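# Run console operating card steps 1-3, lever to HOLD

## Task

Carry out steps 1, 2 and 3 of the operating card shown in the reference image and finish with the lever resting at HOLD. The UNDER and OVER lights must stay off the whole time. Never strain hard against a control for long. The console is loose: do not noticeably lift or tip it and let it fall back. The result only counts if it stays put without the robot holding it. Knock nothing off the table. Finally release everything and move the arm away.

## Robot and tools

Robot: one six-joint FANUC CRX-5iA arm with a Robotiq 2F-140 two-finger gripper. There is only one arm, so each command row drives that single arm plus its gripper.

Frame: the scene frame has its origin on the table surface directly beneath the arm base. +z is up, and +y lies to the left when facing along +x. The base itself may sit slightly tilted. Results report the hand as end_effector_position (metres) and end_effector_quat_wxyz. That point lies midway between the closed finger pads. Closed fingertips stick out about 33 mm past it, open ones about 9 mm. The fingers extend along the gripper's +z and close along its y. The reported position can be somewhat off, more so when the arm is stretched far.

execute_actions takes "actions": a list holding one item, or empty. An empty list sends nothing and simply reports the state. A wait is {"steps": N}, N up to 300 control steps of 1/30 s, counted from the previous result. A motion is {"rows": [...], "steps": N}, with N up to 15 (default 15) and 1 to 15 rows. Each row is used for one step, and the final row repeats for the remaining steps. An optional "pictures" boolean switches camera images on or off. A refused call moves nothing.

Each row holds 9 numbers in this order: J1 waist, J2 shoulder, J3 elbow, J4 forearm roll, J5 wrist pitch, J6 wrist roll, then gripper position, force_limit and speed. The six joint values are absolute target angles in radians, the same form as the Joint positions line. They are not offsets. Stated ranges: waist -3.491..3.491, shoulder -3.140..3.140, elbow -1.187..4.328, forearm roll -3.316..3.316, wrist pitch -3.140..3.140, wrist roll -3.927..3.927. The true ends may differ by up to 0.010. A target more than 0.010 beyond an end, and further out than the current angle, gets the call refused. A target past the real end is clipped, and "joint sent to its limit" is reported; that line may refer to an earlier, still running action.

The last three numbers are scaled -1..1. position: +1 fully open (140 mm), about -0.8 where the pads touch, and -1 closes until blocked. force_limit: about 14 N at -1, 60 N at 0 and 107 N at +1. speed: about 30, 140 and 250 mm/s at -1, 0 and +1. To grip, send position -1 and confirm object_status = 2. The codes are 0 moving, 1 blocked while opening, 2 blocked while closing, 3 reached the target or pads met. position_measured is in counts: 3 fully open, 230 pads together, and not linear. To squeeze harder while at status 2, raise force_limit and nudge position, for example to -0.98. Closing pushes the fingertips about 24 mm further out, so keep that clearance above surfaces.

Motion limits: top joint speeds are 2.62 rad/s for waist and shoulder, 3.14 for the elbow and 3.93 for the wrist joints, with 0.5 s to ramp up. Joints are coordinated so they arrive together. Each step's target stays within a lead of the measured angle: 0.805 rad for waist and shoulder, 0.966 for the elbow, 1.21 for the wrist joints. Targets that would move the hand more than 70 mm away from where it is are scaled back. Large moves therefore take several calls. Between calls the arm keeps heading for the last row sent, until it nearly stops or a step is HELD.

Result lines: Joint positions and Joint velocities are in column order (rad, rad/s). Flange force is the estimated outside force on the gripper. It is noisy and includes any held weight; "no reading" means there is no estimate. HELD marks steps where your row was not fully sent. "joint command not followed" means the clearance check changed or blocked the targets. MOTOR HOT warns of overheating, and an OVER-TEMPERATURE FAULT brakes the arm until it cools.

Faults: if a joint reaches its load limit, or any outside force on the arm, tool or load hits 150 N, the arm halts for 10 s, gives way and drops the rest of the call. Load limits are 150 N m for waist, shoulder and elbow, and 37.6 N m for each wrist joint. Avoid such stops, hard hits, slams, drops and slips.



For this job: read the card first. Move the lever and any other controls gently, watching the UNDER and OVER lights. Don't lean on a control for long or lift or tip the loose console. Make sure everything stays in place by itself. Then open the gripper, back away, and end the scene.

Each tool is called after ">>>" as a command line: name --argument value for each argument, lists and objects as JSON in quotes; but a table of rows of numbers goes row by row, as --pt "numbers of a row", without its own name.

## Session

>>> show_instructions

>>> execute_actions --actions '[]'

Reference images for this scene: operating card.

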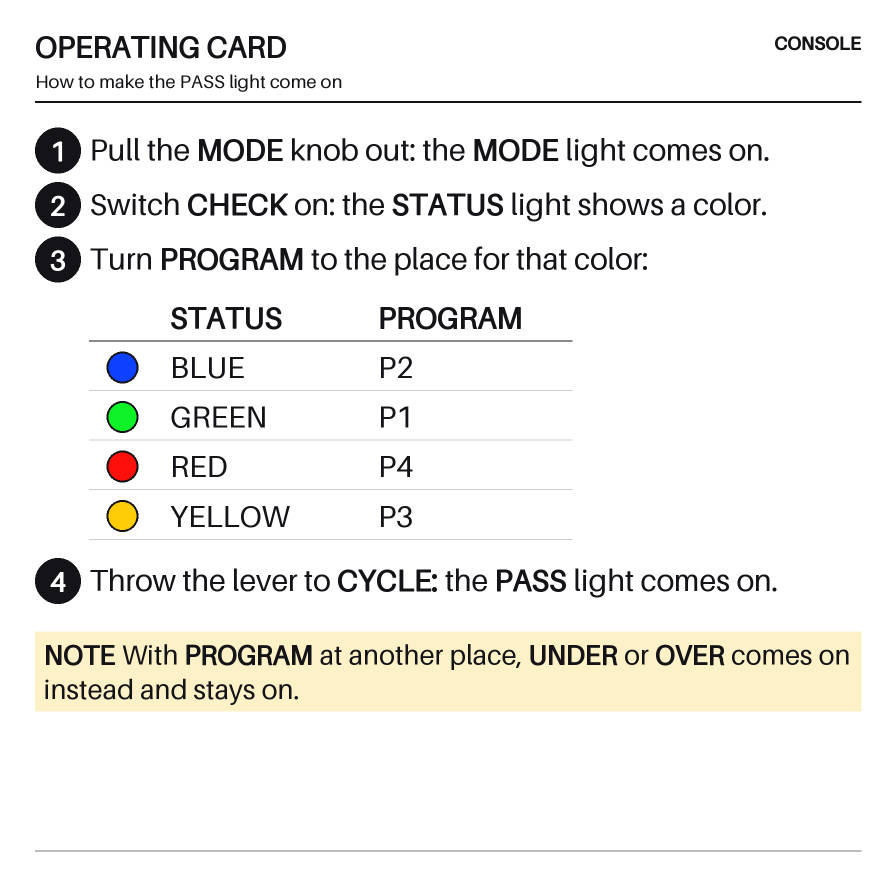

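Scene clock: 0.00 s of 7200.00 s.
end_effector_position=(+0.4702, +0.2121, +0.3491) position_measured=3 object_status=3 end_effector_quat_wxyz=(+0.040, -0.406, +0.913, -0.033)
Joint positions: [ 1.287  0.144 -0.753  1.114 -1.389 -2.674]
Joint velocities: [0.    0.    0.    0.001 0.001 0.001]
Flange force (N, the push that the arm receives, along the gripper's own x y z axes): no reading
camera_calibration (this result's frames):
cam_wrist: T_world_to_cam=[[-0.862551, 0.490187, -0.12539, 0.344638], [0.417184, 0.829231, 0.371931, -0.490132], [0.286293, 0.268499, -0.919752, 0.312241], [0, 0, 0, 1]] pos_world=[0.412351, 0.153659, 0.512695]

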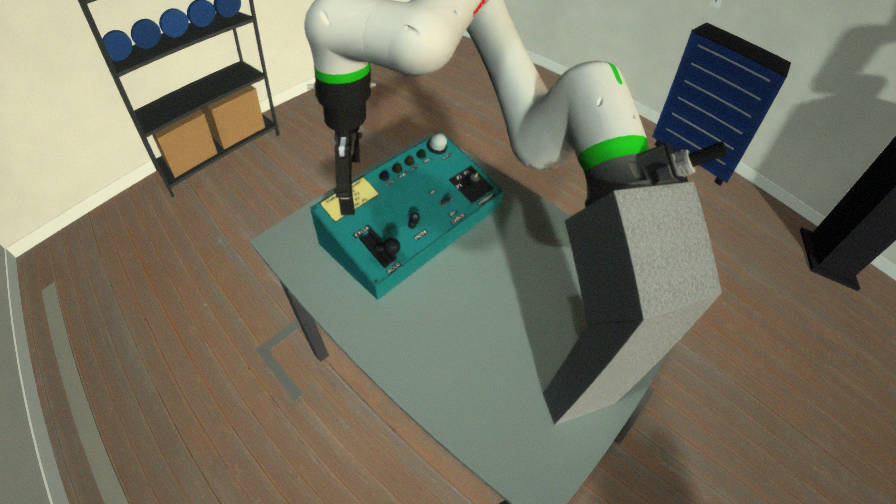

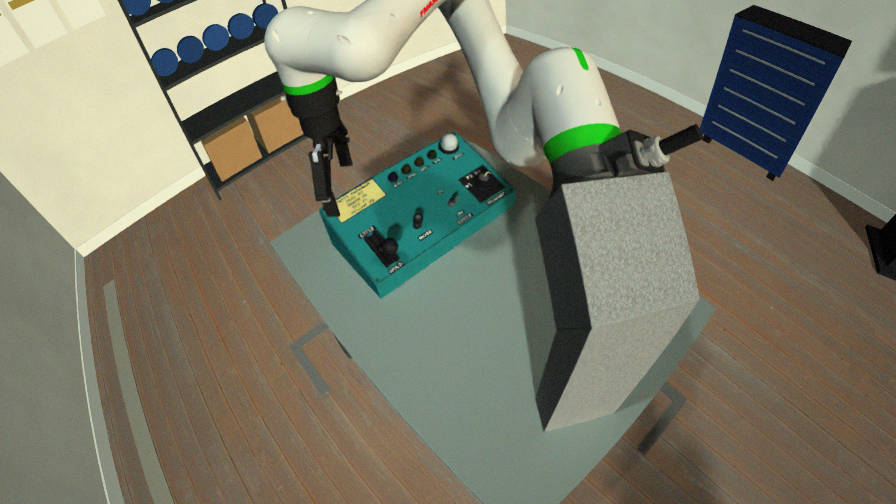

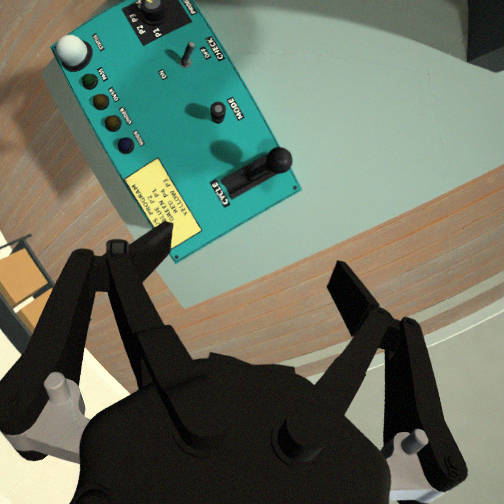

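>>> zoom_image --camera "cam_head_left" --region '[300,120,510,310]'

>>> zoom_image --camera "cam_head_right" --region '[310,120,520,310]'

Region (300, 120, 510, 310) of cam_head_left's 896x504 image, scaled by 2.400, with more detail than that image has; it fills the top 456 rows of this view, and the rest is white.

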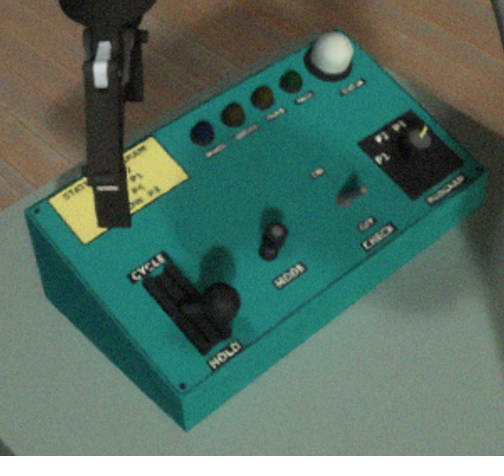

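Region (310, 120, 520, 310) of cam_head_right's 896x504 image, scaled by 2.400, with more detail than that image has; it fills the top 456 rows of this view, and the rest is white.

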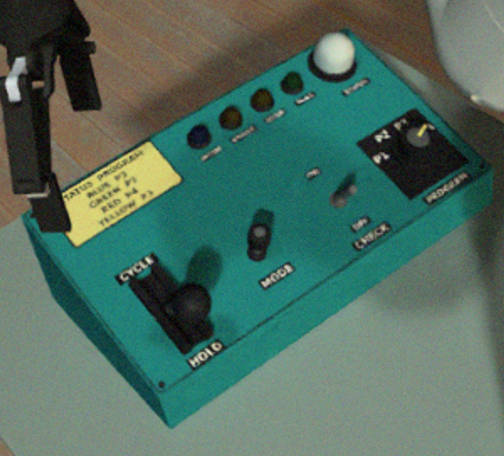

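>>> execute_actions --actions '[{"rows":[[0.6,-0.3,-1.05,1.6,-0.95,-0.9,0,0,0]]}]' --pictures false

>>> execute_actions --actions '[{"steps":12}]' --pictures false

>>> execute_actions --actions '[{"rows":[[0.39,-0.2,-1.08,1.784,-0.786,-0.29,0,0,0]]}]' --pictures false

>>> execute_actions --actions '[{"steps":20}]'

Scene clock: 16.80 s of 7200.00 s.
end_effector_position=(+0.5113, +0.1334, +0.2790) position_measured=106 object_status=0 end_effector_quat_wxyz=(+0.045, -0.623, +0.780, -0.031)
Joint positions: [ 0.981 -0.054 -0.885  1.33  -1.194 -2.036]
Joint velocities: [-0.74  -0.477 -0.319  0.519  0.468  1.998]
Flange force (N, the push that the arm receives, along the gripper's own x y z axes): [4.0 0.9 3.1]
Steps of this call (steps 1 to 90: nothing new was sent; then 13.30 s passed at rest; steps 91 to 105: all 15 steps of this action). Readings (joint positions | what the end effector reports):
91: [1.287 0.144 -0.753 1.114 -1.389 -2.674] | position_measured=3 object_status=0
92: [1.284 0.142 -0.754 1.116 -1.387 -2.668] | position_measured=8 object_status=0
94: [1.262 0.128 -0.764 1.131 -1.373 -2.630] | position_measured=23 object_status=0
98: [1.164 0.065 -0.806 1.200 -1.311 -2.454] | position_measured=53 object_status=0
105: the state above

Scene clock: 17.20 s of 7200.00 s.
end_effector_position=(+0.5210, +0.0458, +0.2378) position_measured=129 object_status=3 end_effector_quat_wxyz=(-0.039, +0.877, -0.474, +0.063)
Joint positions: [ 0.683 -0.246 -1.014  1.541 -1.003 -1.151]
Joint velocities: [-0.6   -0.389 -0.259  0.423  0.38   1.791]
Flange force (N, the push that the arm receives, along the gripper's own x y z axes): [1.0 9.4 0.8]
Steps of this call (steps 1 to 12: the robot went on to your last target). Readings (joint positions | what the end effector reports):
1: [0.956 -0.070 -0.896 1.348 -1.178 -1.966] | position_measured=114 object_status=0
2: [0.931 -0.086 -0.907 1.366 -1.162 -1.894] | position_measured=121 object_status=0
4: [0.881 -0.118 -0.929 1.401 -1.130 -1.746] | position_measured=129 object_status=0
8: [0.778 -0.185 -0.973 1.474 -1.064 -1.437] | position_measured=129 object_status=0
12: the state above

Scene clock: 17.70 s of 7200.00 s.
end_effector_position=(+0.4737, +0.0318, +0.1757) position_measured=129 object_status=3 end_effector_quat_wxyz=(-0.012, +0.999, -0.015, +0.043)
Joint positions: [ 0.395 -0.203 -1.079  1.78  -0.79  -0.305]
Joint velocities: [-0.142  0.084 -0.025  0.121  0.108  0.406]
Flange force (N, the push that the arm receives, along the gripper's own x y z axes): no reading
Steps of this call (steps 1 to 15: all 15 steps of this action). Readings (joint positions | what the end effector reports):
1: [0.664 -0.258 -1.022 1.555 -0.991 -1.093] | position_measured=129 object_status=3
2: [0.644 -0.268 -1.029 1.569 -0.978 -1.033] | position_measured=129 object_status=3
4: [0.596 -0.272 -1.041 1.604 -0.946 -0.889] | position_measured=129 object_status=3
8: [0.493 -0.257 -1.061 1.693 -0.867 -0.591] | position_measured=129 object_status=3
15: the state above

Scene clock: 18.37 s of 7200.00 s.
end_effector_position=(+0.4719, +0.0321, +0.1742) position_measured=129 object_status=3 end_effector_quat_wxyz=(-0.012, +0.999, -0.006, +0.041)
Joint positions: [ 0.39  -0.2   -1.08   1.784 -0.786 -0.29 ]
Joint velocities: [ 0.001 -0.     0.    -0.001 -0.    -0.   ]
Flange force (N, the push that the arm receives, along the gripper's own x y z axes): no reading
Steps of this call (steps 1 to 20: the robot went on to your last target). Readings (joint positions | what the end effector reports):
1: [0.392 -0.201 -1.080 1.782 -0.787 -0.295] | position_measured=129 object_status=3
2: [0.391 -0.200 -1.080 1.783 -0.787 -0.292] | position_measured=129 object_status=3
4: [0.390 -0.200 -1.080 1.784 -0.786 -0.291] | position_measured=129 object_status=3
8: [0.390 -0.200 -1.080 1.784 -0.786 -0.290] | position_measured=129 object_status=3
20: the state above
camera_calibration (this result's frames):
cam_wrist: T_world_to_cam=[[0.208964, -0.977455, -0.0302637, -0.0627008], [-0.93971, -0.209269, 0.270465, 0.414826], [-0.2707, -0.0280782, -0.962254, 0.478974], [0, 0, 0, 1]] pos_world=[0.532577, 0.0389717, 0.346802]

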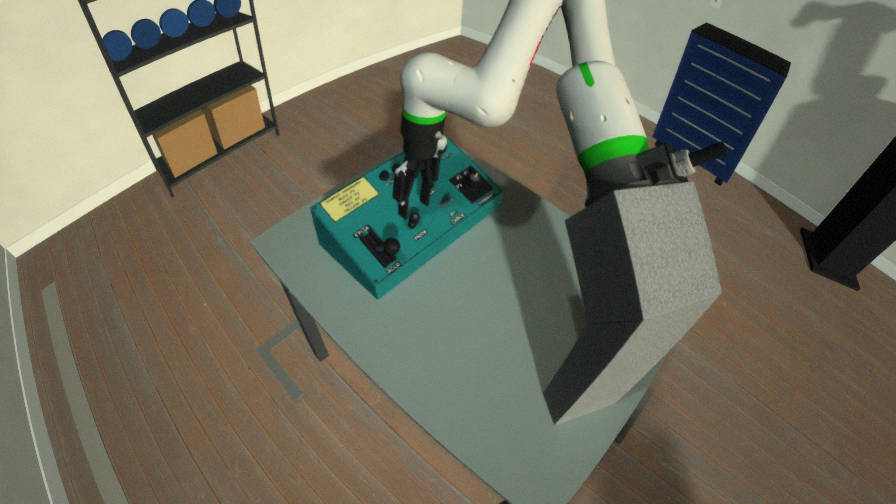

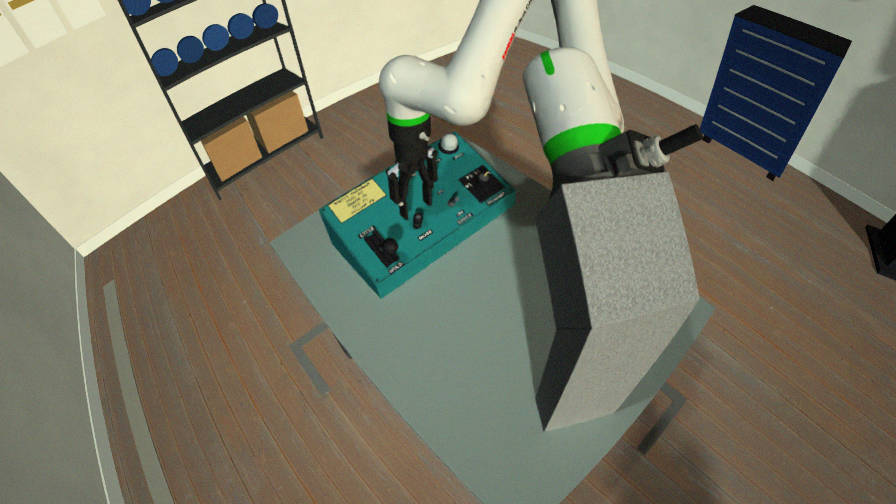

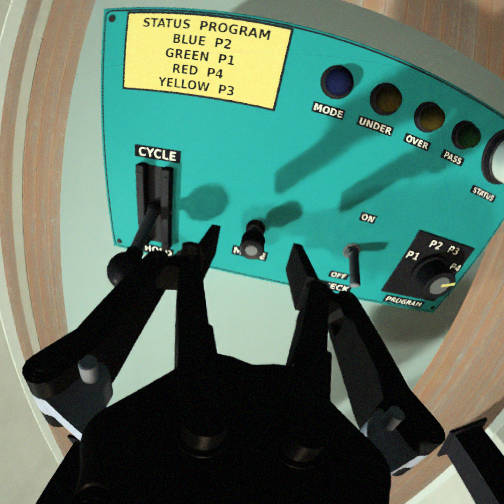

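>>> execute_actions --actions '[{"rows":[[0.322,-0.028,-0.977,1.784,-0.786,-0.29,-0.2,-0.4,-0.5]]}]'

Scene clock: 24.03 s of 7200.00 s.
end_effector_position=(+0.4674, +0.0340, +0.1219) position_measured=154 object_status=3 end_effector_quat_wxyz=(+0.014, +1.000, +0.002, +0.001)
Joint positions: [ 0.322 -0.029 -0.977  1.784 -0.786 -0.29 ]
Joint velocities: [-0.003  0.008  0.005  0.002  0.    -0.   ]
Flange force (N, the push that the arm receives, along the gripper's own x y z axes): [-6.9 4.9 6.2]
Steps of this call (steps 1 to 15: the robot went on to your last target; steps 16 to 90: nothing new was sent; then 2.17 s passed at rest; steps 91 to 105: all 15 steps of this action). Readings (joint positions | what the end effector reports):
91: [0.390 -0.200 -1.080 1.784 -0.786 -0.290] | position_measured=129 object_status=0
92: [0.388 -0.196 -1.078 1.784 -0.786 -0.290] | position_measured=131 object_status=0
94: [0.378 -0.171 -1.063 1.784 -0.786 -0.290] | position_measured=140 object_status=0
98: [0.340 -0.074 -1.004 1.784 -0.786 -0.290] | position_measured=154 object_status=0
105: the state above
camera_calibration (this result's frames):
cam_wrist: T_world_to_cam=[[0.221036, -0.975262, 0.00251174, -0.0712426], [-0.911675, -0.205708, 0.355715, 0.401529], [-0.346399, -0.0809159, -0.934591, 0.461242], [0, 0, 0, 1]] pos_world=[0.541585, 0.0504394, 0.288421]

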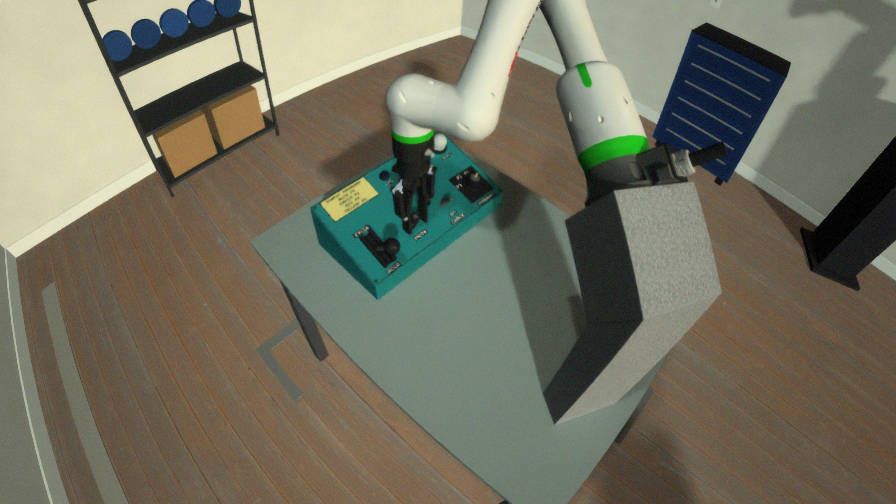

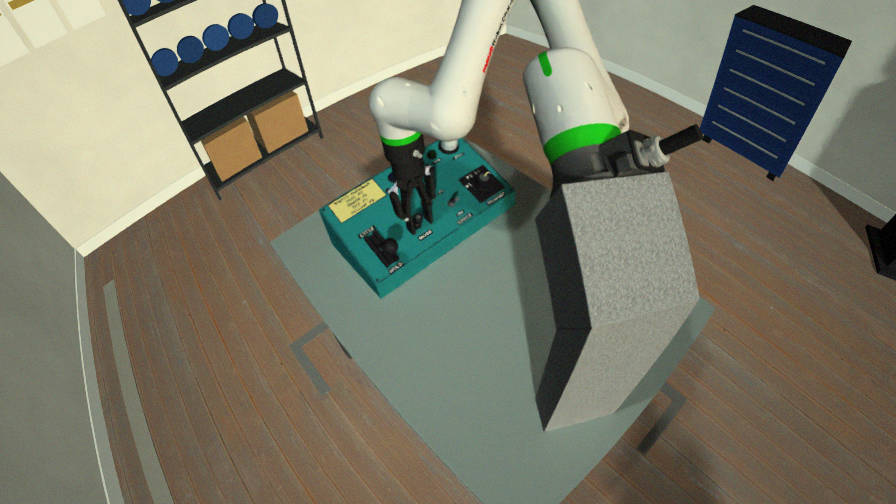

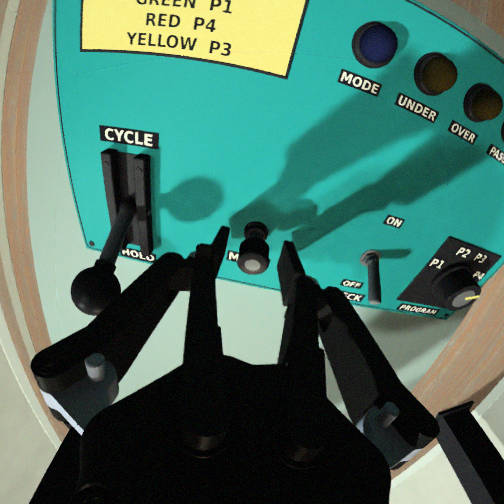

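>>> execute_actions --actions '[{"rows":[[0.322,-0.028,-0.977,1.784,-0.786,-0.29,-1,-0.4,-0.5]]}]' --pictures false

>>> execute_actions --actions '[{"rows":[[0.327,-0.04,-0.987,1.784,-0.786,-0.29,-1,-0.4,-0.5],[0.327,-0.04,-0.987,1.784,-0.786,-0.29,-1,-0.4,-0.5],[0.327,-0.04,-0.987,1.784,-0.786,-0.29,-1,-0.4,-0.5],[0.332,-0.052,-0.996,1.784,-0.786,-0.29,-1,-0.4,-0.5],[0.332,-0.052,-0.996,1.784,-0.786,-0.29,-1,-0.4,-0.5],[0.332,-0.052,-0.996,1.784,-0.786,-0.29,-1,-0.4,-0.5],[0.337,-0.064,-1.006,1.784,-0.786,-0.29,-1,-0.4,-0.5]]}]'

Scene clock: 32.50 s of 7200.00 s.
end_effector_position=(+0.4674, +0.0340, +0.1216) position_measured=195 object_status=0 end_effector_quat_wxyz=(+0.014, +1.000, +0.002, +0.001)
Joint positions: [ 0.322 -0.028 -0.977  1.784 -0.786 -0.29 ]
Joint velocities: [ 0.    -0.     0.    -0.002  0.    -0.001]
Flange force (N, the push that the arm receives, along the gripper's own x y z axes): [-7.9 -6.9 -6.6]
Steps of this call (steps 1 to 15: the robot went on to your last target; steps 16 to 90: nothing new was sent; then 4.97 s passed at rest; steps 91 to 105: all 15 steps of this action). Readings (joint positions | what the end effector reports):
91: [0.322 -0.028 -0.977 1.784 -0.786 -0.290] | position_measured=154 object_status=0
92: [0.322 -0.028 -0.977 1.784 -0.786 -0.290] | position_measured=157 object_status=0
94: [0.322 -0.028 -0.977 1.784 -0.786 -0.290] | position_measured=166 object_status=0
98: [0.322 -0.028 -0.977 1.784 -0.786 -0.290] | position_measured=185 object_status=0
105: the state above

Scene clock: 33.00 s of 7200.00 s.
end_effector_position=(+0.4641, +0.0342, +0.1328) position_measured=195 object_status=2 end_effector_quat_wxyz=(+0.008, +1.000, +0.003, +0.007)
Joint positions: [ 0.337 -0.063 -1.005  1.784 -0.786 -0.29 ]
Joint velocities: [ 0.004 -0.008 -0.006 -0.001 -0.001  0.001]
Flange force (N, the push that the arm receives, along the gripper's own x y z axes): [-15.2 -0.2 -10.8]
Steps of this call (steps 1 to 15: all 15 steps of this action). Readings (joint positions | what the end effector reports):
1: [0.322 -0.028 -0.977 1.784 -0.786 -0.290] | position_measured=195 object_status=2
2: [0.323 -0.030 -0.979 1.784 -0.786 -0.290] | position_measured=195 object_status=2
4: [0.325 -0.036 -0.983 1.784 -0.786 -0.290] | position_measured=195 object_status=2
8: [0.332 -0.051 -0.995 1.784 -0.786 -0.290] | position_measured=195 object_status=2
15: the state above
camera_calibration (this result's frames):
cam_wrist: T_world_to_cam=[[0.223682, -0.974647, -0.00540348, -0.0704731], [-0.915051, -0.211907, 0.343187, 0.398059], [-0.335631, -0.0718203, -0.939252, 0.465624], [0, 0, 0, 1]] pos_world=[0.536286, 0.0491064, 0.300349]

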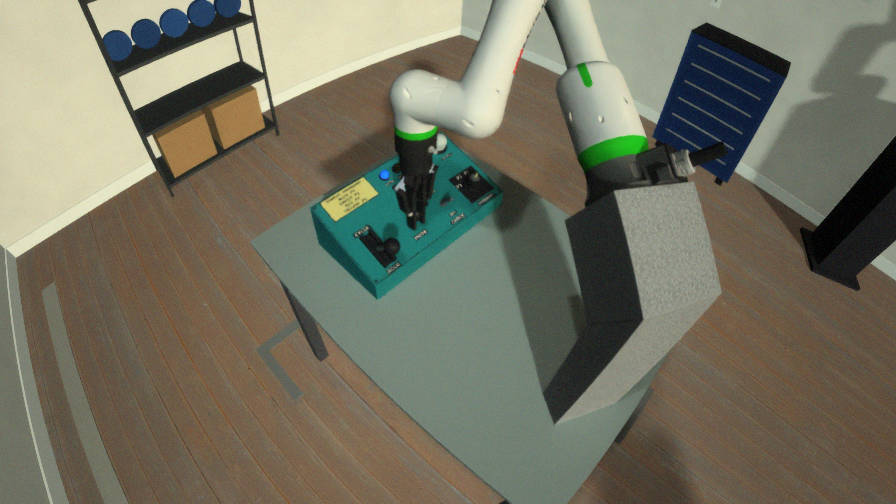

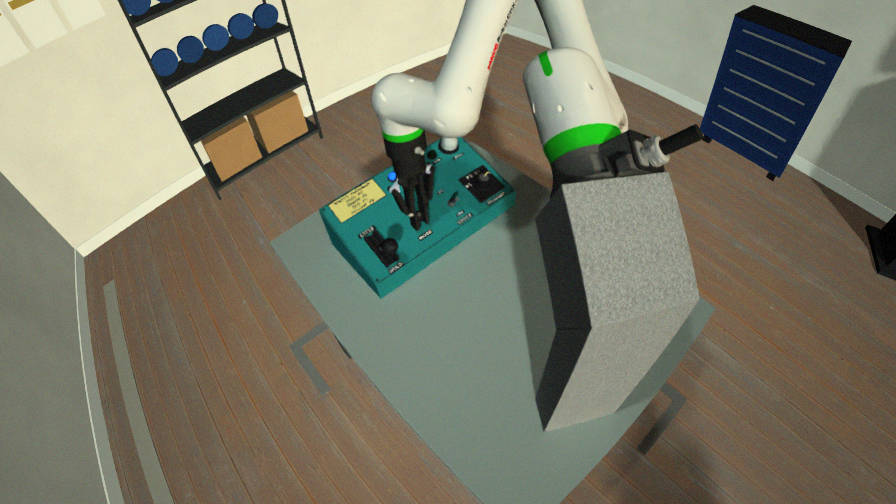

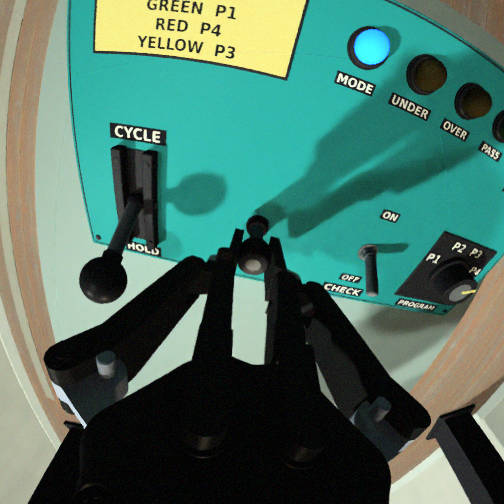

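>>> execute_actions --actions '[{"rows":[[0.337,-0.064,-1.006,1.784,-0.786,-0.29,-0.1,0,0]],"steps":8}]' --pictures false

>>> execute_actions --actions '[{"rows":[[0.4,-0.22,-1.09,1.784,-0.786,-0.29,-0.1,0,0]],"steps":11}]' --pictures false

>>> execute_actions --actions '[{"rows":[[0.5,-0.75,-1.05,1.2,-0.7,0.3,-0.1,0,0]]}]' --pictures false

>>> execute_actions --actions '[{"steps":5}]' --pictures false

>>> execute_actions --actions '[{"rows":[[0.225,-0.52,-0.91,-1.37,0.61,1.4,-0.85,0,0]]}]' --pictures false

>>> execute_actions --actions '[{"steps":40}]'

Scene clock: 45.20 s of 7200.00 s.
end_effector_position=(+0.4642, +0.0342, +0.1331) position_measured=145 object_status=0 end_effector_quat_wxyz=(+0.008, +1.000, +0.003, +0.007)
Joint positions: [ 0.337 -0.064 -1.006  1.784 -0.786 -0.29 ]
Joint velocities: [-0.    -0.001 -0.     0.     0.     0.001]
Flange force (N, the push that the arm receives, along the gripper's own x y z axes): [-6.1 1.6 -3.6]
Steps of this call (steps 1 to 15: the robot went on to your last target; steps 16 to 90: nothing new was sent; then 8.93 s passed at rest; steps 91 to 98: all 8 steps of this action). Readings (joint positions | what the end effector reports):
91: [0.337 -0.064 -1.006 1.784 -0.786 -0.290] | position_measured=195 object_status=0
92: [0.337 -0.064 -1.006 1.784 -0.786 -0.290] | position_measured=195 object_status=0
94: [0.337 -0.064 -1.006 1.784 -0.786 -0.290] | position_measured=175 object_status=0
98: the state above

Scene clock: 45.57 s of 7200.00 s.
end_effector_position=(+0.4734, +0.0327, +0.1793) position_measured=141 object_status=3 end_effector_quat_wxyz=(-0.015, +0.999, -0.006, +0.046)
Joint positions: [ 0.398 -0.216 -1.088  1.784 -0.786 -0.29 ]
Joint velocities: [ 0.046 -0.112 -0.061 -0.003 -0.    -0.001]
Flange force (N, the push that the arm receives, along the gripper's own x y z axes): no reading
Steps of this call (steps 1 to 11: all 11 steps of this action). Readings (joint positions | what the end effector reports):
1: [0.337 -0.064 -1.006 1.784 -0.786 -0.290] | position_measured=142 object_status=0
2: [0.339 -0.068 -1.008 1.784 -0.786 -0.290] | position_measured=141 object_status=0
4: [0.349 -0.093 -1.022 1.784 -0.786 -0.290] | position_measured=141 object_status=0
8: [0.385 -0.184 -1.071 1.784 -0.786 -0.290] | position_measured=141 object_status=3
11: the state above

Scene clock: 46.07 s of 7200.00 s.
end_effector_position=(+0.5235, -0.0469, +0.2533) position_measured=141 object_status=3 end_effector_quat_wxyz=(-0.084, +0.992, -0.072, +0.068)
Joint positions: [ 0.476 -0.625 -1.059  1.339 -0.721  0.16 ]
Joint velocities: [ 0.182 -0.965  0.068 -1.059  0.155  1.069]
Flange force (N, the push that the arm receives, along the gripper's own x y z axes): no reading
Steps of this call (steps 1 to 15: all 15 steps of this action). Readings (joint positions | what the end effector reports):
1: [0.399 -0.218 -1.089 1.784 -0.786 -0.290] | position_measured=141 object_status=3
2: [0.401 -0.223 -1.089 1.779 -0.785 -0.285] | position_measured=141 object_status=3
4: [0.406 -0.251 -1.086 1.752 -0.781 -0.257] | position_measured=141 object_status=3
8: [0.429 -0.371 -1.077 1.621 -0.762 -0.125] | position_measured=141 object_status=3
15: the state above

Scene clock: 46.23 s of 7200.00 s.
end_effector_position=(+0.5297, -0.0605, +0.2742) position_measured=141 object_status=3 end_effector_quat_wxyz=(-0.118, +0.986, -0.087, +0.079)
Joint positions: [ 0.497 -0.735 -1.051  1.216 -0.702  0.283]
Joint velocities: [ 0.06  -0.315  0.022 -0.346  0.051  0.349]
Flange force (N, the push that the arm receives, along the gripper's own x y z axes): no reading
Steps of this call (steps 1 to 5: the robot went on to your last target). Readings (joint positions | what the end effector reports):
1: [0.482 -0.656 -1.057 1.305 -0.715 0.194] | position_measured=141 object_status=3
2: [0.487 -0.682 -1.055 1.275 -0.711 0.224] | position_measured=141 object_status=3
4: [0.495 -0.722 -1.052 1.231 -0.705 0.269] | position_measured=141 object_status=3
5: the state above

Scene clock: 46.73 s of 7200.00 s.
end_effector_position=(+0.5542, +0.0457, +0.2784) position_measured=233 object_status=0 end_effector_quat_wxyz=(-0.370, +0.908, -0.161, +0.109)
Joint positions: [ 0.37  -0.642 -0.983  0.501 -0.09   0.828]
Joint velocities: [-0.334  0.281  0.168 -2.276  1.597  1.305]
Flange force (N, the push that the arm receives, along the gripper's own x y z axes): no reading
Steps of this call (steps 1 to 15: all 15 steps of this action). Readings (joint positions | what the end effector reports):
1: [0.499 -0.744 -1.050 1.206 -0.701 0.293] | position_measured=141 object_status=0
2: [0.498 -0.746 -1.049 1.193 -0.694 0.306] | position_measured=146 object_status=0
4: [0.490 -0.742 -1.044 1.144 -0.657 0.352] | position_measured=161 object_status=0
8: [0.452 -0.711 -1.024 0.966 -0.483 0.509] | position_measured=191 object_status=0
15: the state above

Scene clock: 48.07 s of 7200.00 s.
end_effector_position=(+0.4125, -0.0815, +0.1781) position_measured=233 object_status=3 end_effector_quat_wxyz=(+0.139, -0.595, +0.784, -0.112)
Joint positions: [ 0.225 -0.52  -0.91  -1.37   0.61   1.4  ]
Joint velocities: [-0.002 -0.    -0.    -0.005  0.002  0.002]
Flange force (N, the push that the arm receives, along the gripper's own x y z axes): no reading
Steps of this call (steps 1 to 40: the robot went on to your last target). Readings (joint positions | what the end effector reports):
1: [0.359 -0.633 -0.978 0.423 -0.038 0.871] | position_measured=233 object_status=0
2: [0.349 -0.624 -0.973 0.346 0.012 0.912] | position_measured=233 object_status=0
4: [0.331 -0.609 -0.964 0.193 0.098 0.982] | position_measured=233 object_status=3
8: [0.304 -0.586 -0.950 -0.095 0.228 1.088] | position_measured=233 object_status=3
40: the state above
camera_calibration (this result's frames):
cam_wrist: T_world_to_cam=[[-0.925954, 0.0511332, -0.374158, 0.452031], [-0.0830155, 0.938993, 0.333769, 0.0630568], [0.368398, 0.340115, -0.865219, 0.212496], [0, 0, 0, 1]] pos_world=[0.345511, -0.154597, 0.33194]

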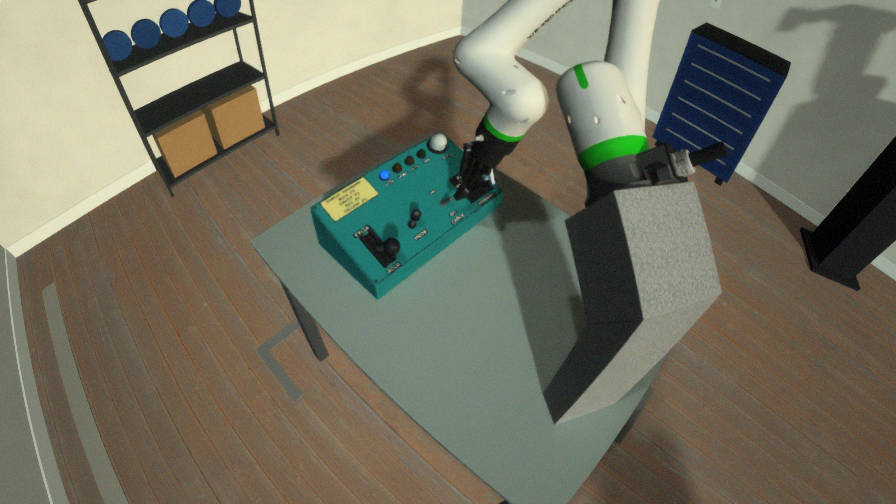

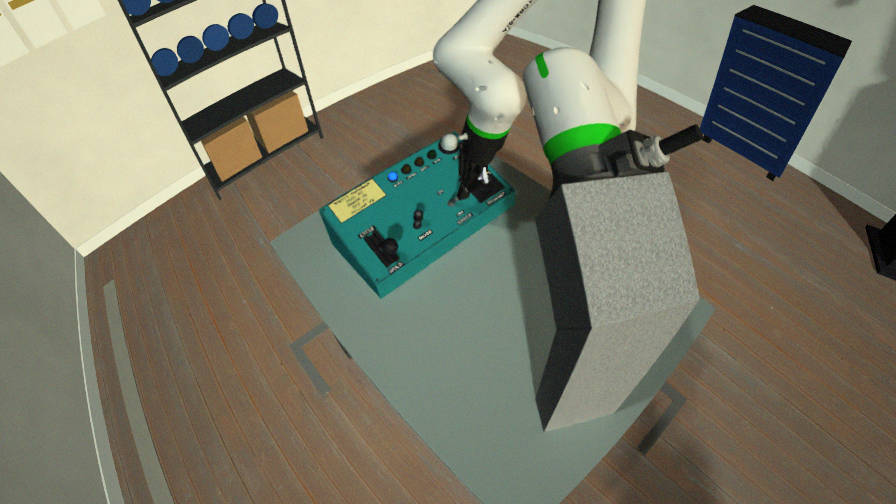

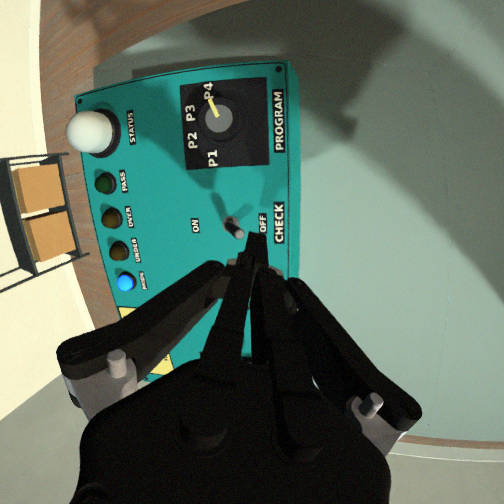

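>>> execute_actions --actions '[{"rows":[[0.187,-0.308,-0.874,-1.16,0.63,1.4,-0.85,0,0]]}]' --pictures false

>>> execute_actions --actions '[{"rows":[[0.192,-0.309,-0.858,-1.16,0.63,1.4,-0.85,0,0],[0.192,-0.309,-0.858,-1.16,0.63,1.4,-0.85,0,0],[0.192,-0.309,-0.858,-1.16,0.63,1.4,-0.85,0,0],[0.196,-0.31,-0.843,-1.16,0.63,1.4,-0.85,0,0],[0.196,-0.31,-0.843,-1.16,0.63,1.4,-0.85,0,0],[0.196,-0.31,-0.843,-1.16,0.63,1.4,-0.85,0,0],[0.2,-0.311,-0.828,-1.16,0.63,1.4,-0.85,0,0],[0.2,-0.311,-0.828,-1.16,0.63,1.4,-0.85,0,0],[0.2,-0.311,-0.828,-1.16,0.63,1.4,-0.85,0,0],[0.204,-0.312,-0.814,-1.16,0.63,1.4,-0.85,0,0]]}]'

Scene clock: 57.67 s of 7200.00 s.
end_effector_position=(+0.4063, -0.0889, +0.1303) position_measured=233 object_status=3 end_effector_quat_wxyz=(-0.111, +0.693, -0.703, +0.118)
Joint positions: [ 0.187 -0.309 -0.874 -1.161  0.63   1.4  ]
Joint velocities: [-0.002  0.009  0.002  0.012  0.001  0.   ]
Flange force (N, the push that the arm receives, along the gripper's own x y z axes): no reading
Steps of this call (steps 1 to 30: the robot went on to your last target; steps 31 to 90: nothing new was sent; then 6.10 s passed at rest; steps 91 to 105: all 15 steps of this action). Readings (joint positions | what the end effector reports):
91: [0.225 -0.520 -0.910 -1.370 0.610 1.400] | position_measured=233 object_status=3
92: [0.224 -0.516 -0.909 -1.366 0.610 1.400] | position_measured=233 object_status=3
94: [0.220 -0.491 -0.905 -1.341 0.613 1.400] | position_measured=233 object_status=3
98: [0.200 -0.382 -0.887 -1.234 0.623 1.400] | position_measured=233 object_status=3
105: the state above

Scene clock: 58.17 s of 7200.00 s.
end_effector_position=(+0.4513, -0.0887, +0.1360) position_measured=233 object_status=3 end_effector_quat_wxyz=(-0.132, +0.679, -0.709, +0.136)
Joint positions: [ 0.203 -0.312 -0.817 -1.16   0.63   1.4  ]
Joint velocities: [ 0.009 -0.002  0.034 -0.     0.    -0.   ]
Flange force (N, the push that the arm receives, along the gripper's own x y z axes): no reading
Steps of this call (steps 1 to 15: all 15 steps of this action). Readings (joint positions | what the end effector reports):
1: [0.187 -0.309 -0.874 -1.161 0.630 1.400] | position_measured=233 object_status=3
2: [0.188 -0.309 -0.871 -1.161 0.630 1.400] | position_measured=233 object_status=3
4: [0.190 -0.309 -0.863 -1.160 0.630 1.400] | position_measured=233 object_status=3
8: [0.196 -0.310 -0.844 -1.160 0.630 1.400] | position_measured=233 object_status=3
15: the state above
camera_calibration (this result's frames):
cam_wrist: T_world_to_cam=[[-0.905141, -0.17827, -0.385927, 0.444441], [-0.288285, 0.924592, 0.249041, 0.189972], [0.312428, 0.336674, -0.888279, 0.192324], [0, 0, 0, 1]] pos_world=[0.396961, -0.161167, 0.295048]

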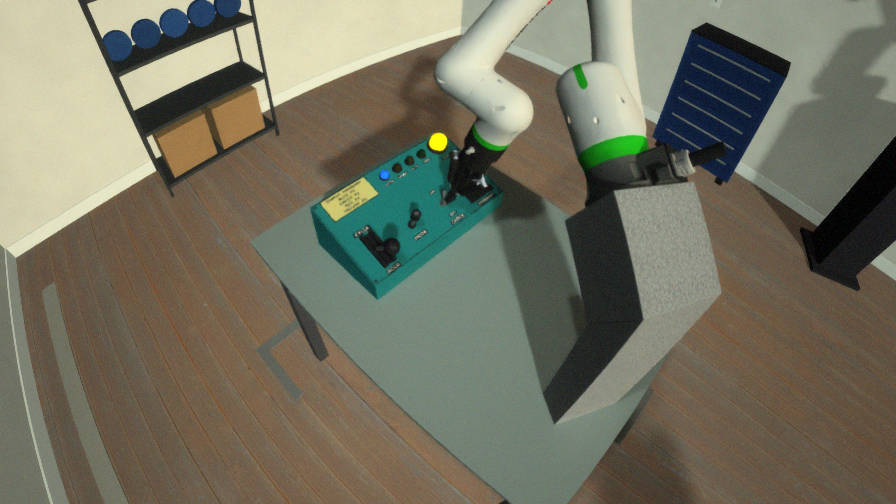

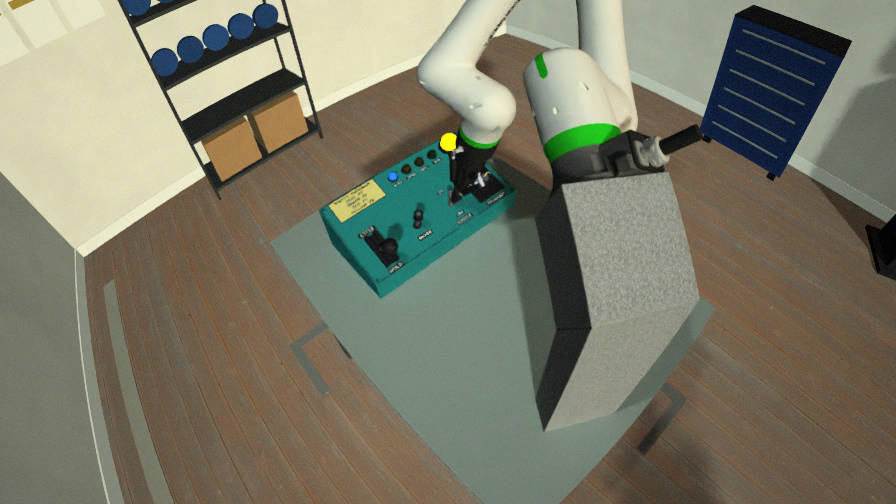

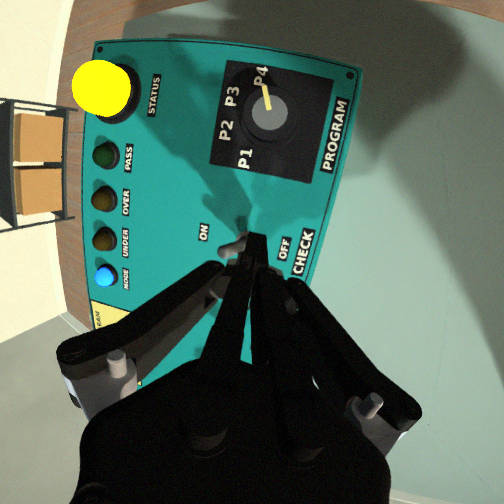

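>>> execute_actions --actions '[{"rows":[[0.225,-0.54,-0.89,-1.37,0.61,1.5,-0.85,0,0]],"steps":12}]' --pictures false

>>> execute_actions --actions '[{"rows":[[-0.37,-0.54,-0.742,-1.262,0.02,1.75,0.15,0,-0.3]]}]' --pictures false

>>> execute_actions --actions '[{"steps":20}]'

Scene clock: 76.77 s of 7200.00 s.
end_effector_position=(+0.4337, -0.0889, +0.1828) position_measured=233 object_status=3 end_effector_quat_wxyz=(+0.142, -0.625, +0.757, -0.132)
Joint positions: [ 0.224 -0.53  -0.887 -1.36   0.611  1.495]
Joint velocities: [ 0.023 -0.27  -0.089 -0.245 -0.024  0.117]
Flange force (N, the push that the arm receives, along the gripper's own x y z axes): no reading
Steps of this call (steps 1 to 15: the robot went on to your last target; steps 16 to 90: nothing new was sent; then 15.20 s passed at rest; steps 91 to 102: all 12 steps of this action). Readings (joint positions | what the end effector reports):
91: [0.204 -0.312 -0.814 -1.160 0.630 1.400] | position_measured=233 object_status=3
92: [0.204 -0.316 -0.815 -1.164 0.630 1.402] | position_measured=233 object_status=3
94: [0.207 -0.341 -0.823 -1.187 0.628 1.413] | position_measured=233 object_status=3
98: [0.217 -0.453 -0.861 -1.290 0.618 1.462] | position_measured=233 object_status=3
102: the state above

Scene clock: 77.27 s of 7200.00 s.
end_effector_position=(+0.4513, -0.1741, +0.1566) position_measured=154 object_status=0 end_effector_quat_wxyz=(-0.129, +0.676, -0.713, +0.135)
Joint positions: [-0.22  -0.539 -0.779 -1.288  0.168  1.69 ]
Joint velocities: [-1.076 -0.004  0.266  0.186 -1.052  0.423]
Flange force (N, the push that the arm receives, along the gripper's own x y z axes): no reading
Steps of this call (steps 1 to 15: all 15 steps of this action). Readings (joint positions | what the end effector reports):
1: [0.224 -0.536 -0.889 -1.366 0.610 1.499] | position_measured=233 object_status=0
2: [0.221 -0.538 -0.888 -1.367 0.606 1.503] | position_measured=231 object_status=0
4: [0.197 -0.538 -0.882 -1.363 0.581 1.517] | position_measured=218 object_status=0
8: [0.078 -0.538 -0.853 -1.341 0.462 1.574] | position_measured=195 object_status=0
15: the state above

Scene clock: 77.93 s of 7200.00 s.
end_effector_position=(+0.4496, -0.2091, +0.1544) position_measured=110 object_status=3 end_effector_quat_wxyz=(-0.122, +0.695, -0.695, +0.136)
Joint positions: [-0.37  -0.54  -0.742 -1.262  0.02   1.75 ]
Joint velocities: [-0.001 -0.     0.     0.    -0.001  0.001]
Flange force (N, the push that the arm receives, along the gripper's own x y z axes): no reading
Steps of this call (steps 1 to 20: the robot went on to your last target). Readings (joint positions | what the end effector reports):
1: [-0.254 -0.539 -0.771 -1.282 0.134 1.704] | position_measured=148 object_status=0
2: [-0.285 -0.540 -0.763 -1.277 0.104 1.716] | position_measured=143 object_status=0
4: [-0.332 -0.540 -0.751 -1.269 0.058 1.735] | position_measured=131 object_status=0
8: [-0.368 -0.540 -0.742 -1.262 0.022 1.749] | position_measured=110 object_status=0
20: the state above
camera_calibration (this result's frames):
cam_wrist: T_world_to_cam=[[-0.902542, -0.222225, -0.368827, 0.415505], [-0.321627, 0.917426, 0.234276, 0.311965], [0.286309, 0.330069, -0.89949, 0.261802], [0, 0, 0, 1]] pos_world=[0.400391, -0.280282, 0.315652]

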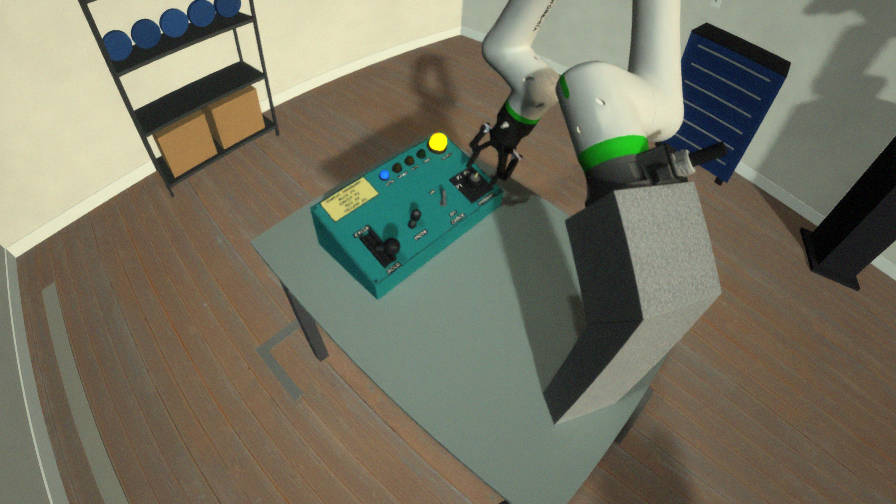

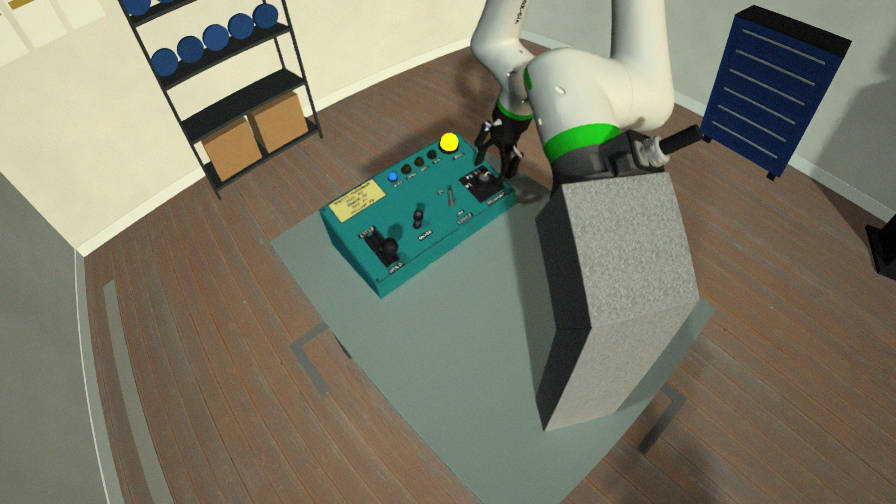

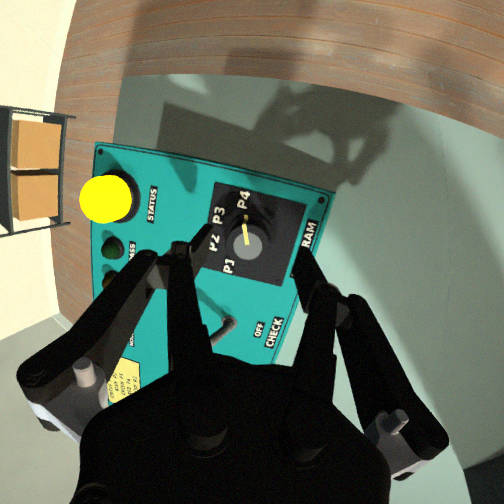

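>>> execute_actions --actions '[{"rows":[[-0.362,-0.392,-0.64,-1.262,0.02,1.75,0.1,-0.4,-0.3]]}]'

Scene clock: 82.17 s of 7200.00 s.
end_effector_position=(+0.4679, -0.2057, +0.1172) position_measured=117 object_status=3 end_effector_quat_wxyz=(-0.119, +0.700, -0.695, +0.114)
Joint positions: [-0.362 -0.393 -0.64  -1.262  0.02   1.75 ]
Joint velocities: [-0.001  0.007  0.005  0.     0.    -0.001]
Flange force (N, the push that the arm receives, along the gripper's own x y z axes): no reading
Steps of this call (steps 1 to 15: the robot went on to your last target; steps 16 to 90: nothing new was sent; then 0.73 s passed at rest; steps 91 to 105: all 15 steps of this action). Readings (joint positions | what the end effector reports):
91: [-0.370 -0.540 -0.742 -1.262 0.020 1.750] | position_measured=110 object_status=0
92: [-0.370 -0.536 -0.739 -1.262 0.020 1.750] | position_measured=113 object_status=0
94: [-0.369 -0.511 -0.722 -1.262 0.020 1.750] | position_measured=117 object_status=0
98: [-0.364 -0.423 -0.662 -1.262 0.020 1.750] | position_measured=117 object_status=0
105: the state above
camera_calibration (this result's frames):
cam_wrist: T_world_to_cam=[[-0.912995, -0.223923, -0.341026, 0.420305], [-0.323163, 0.907151, 0.269524, 0.318], [0.249009, 0.356281, -0.900588, 0.24497], [0, 0, 0, 1]] pos_world=[0.425502, -0.281636, 0.278243]

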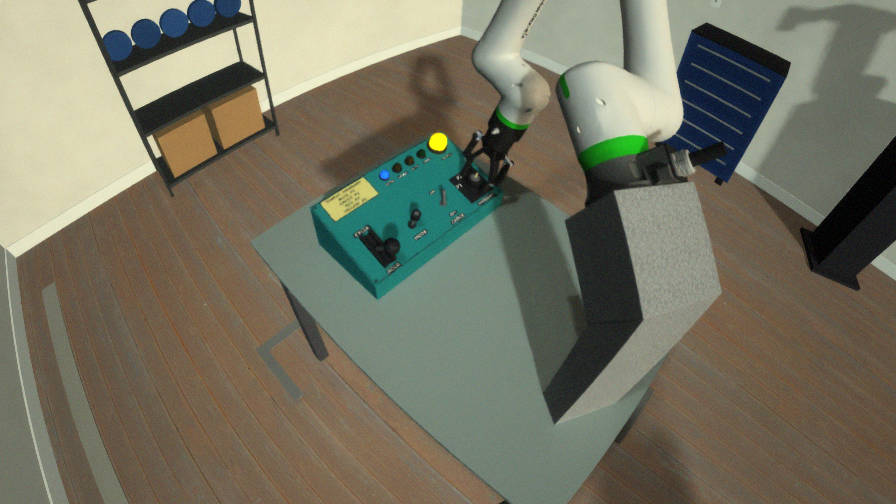

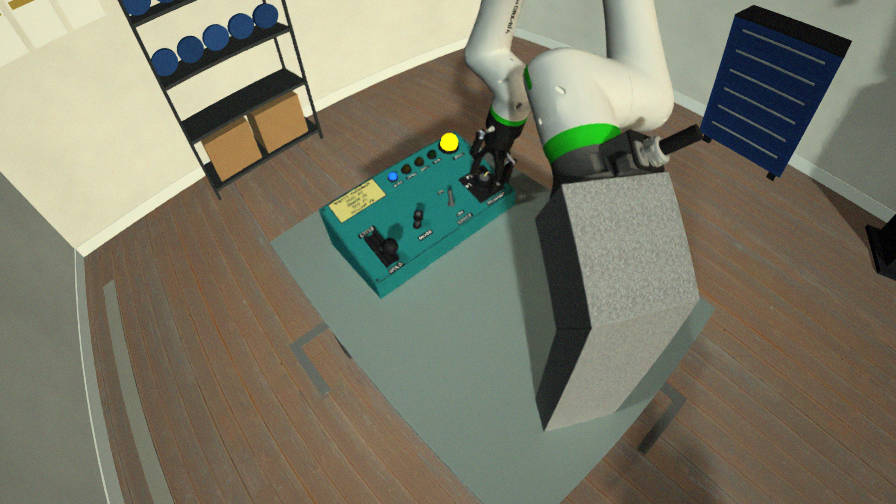

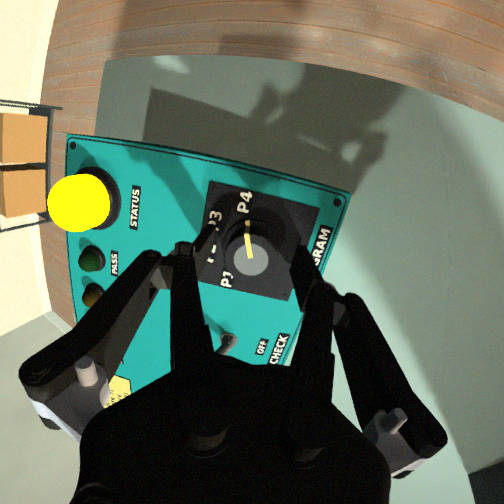

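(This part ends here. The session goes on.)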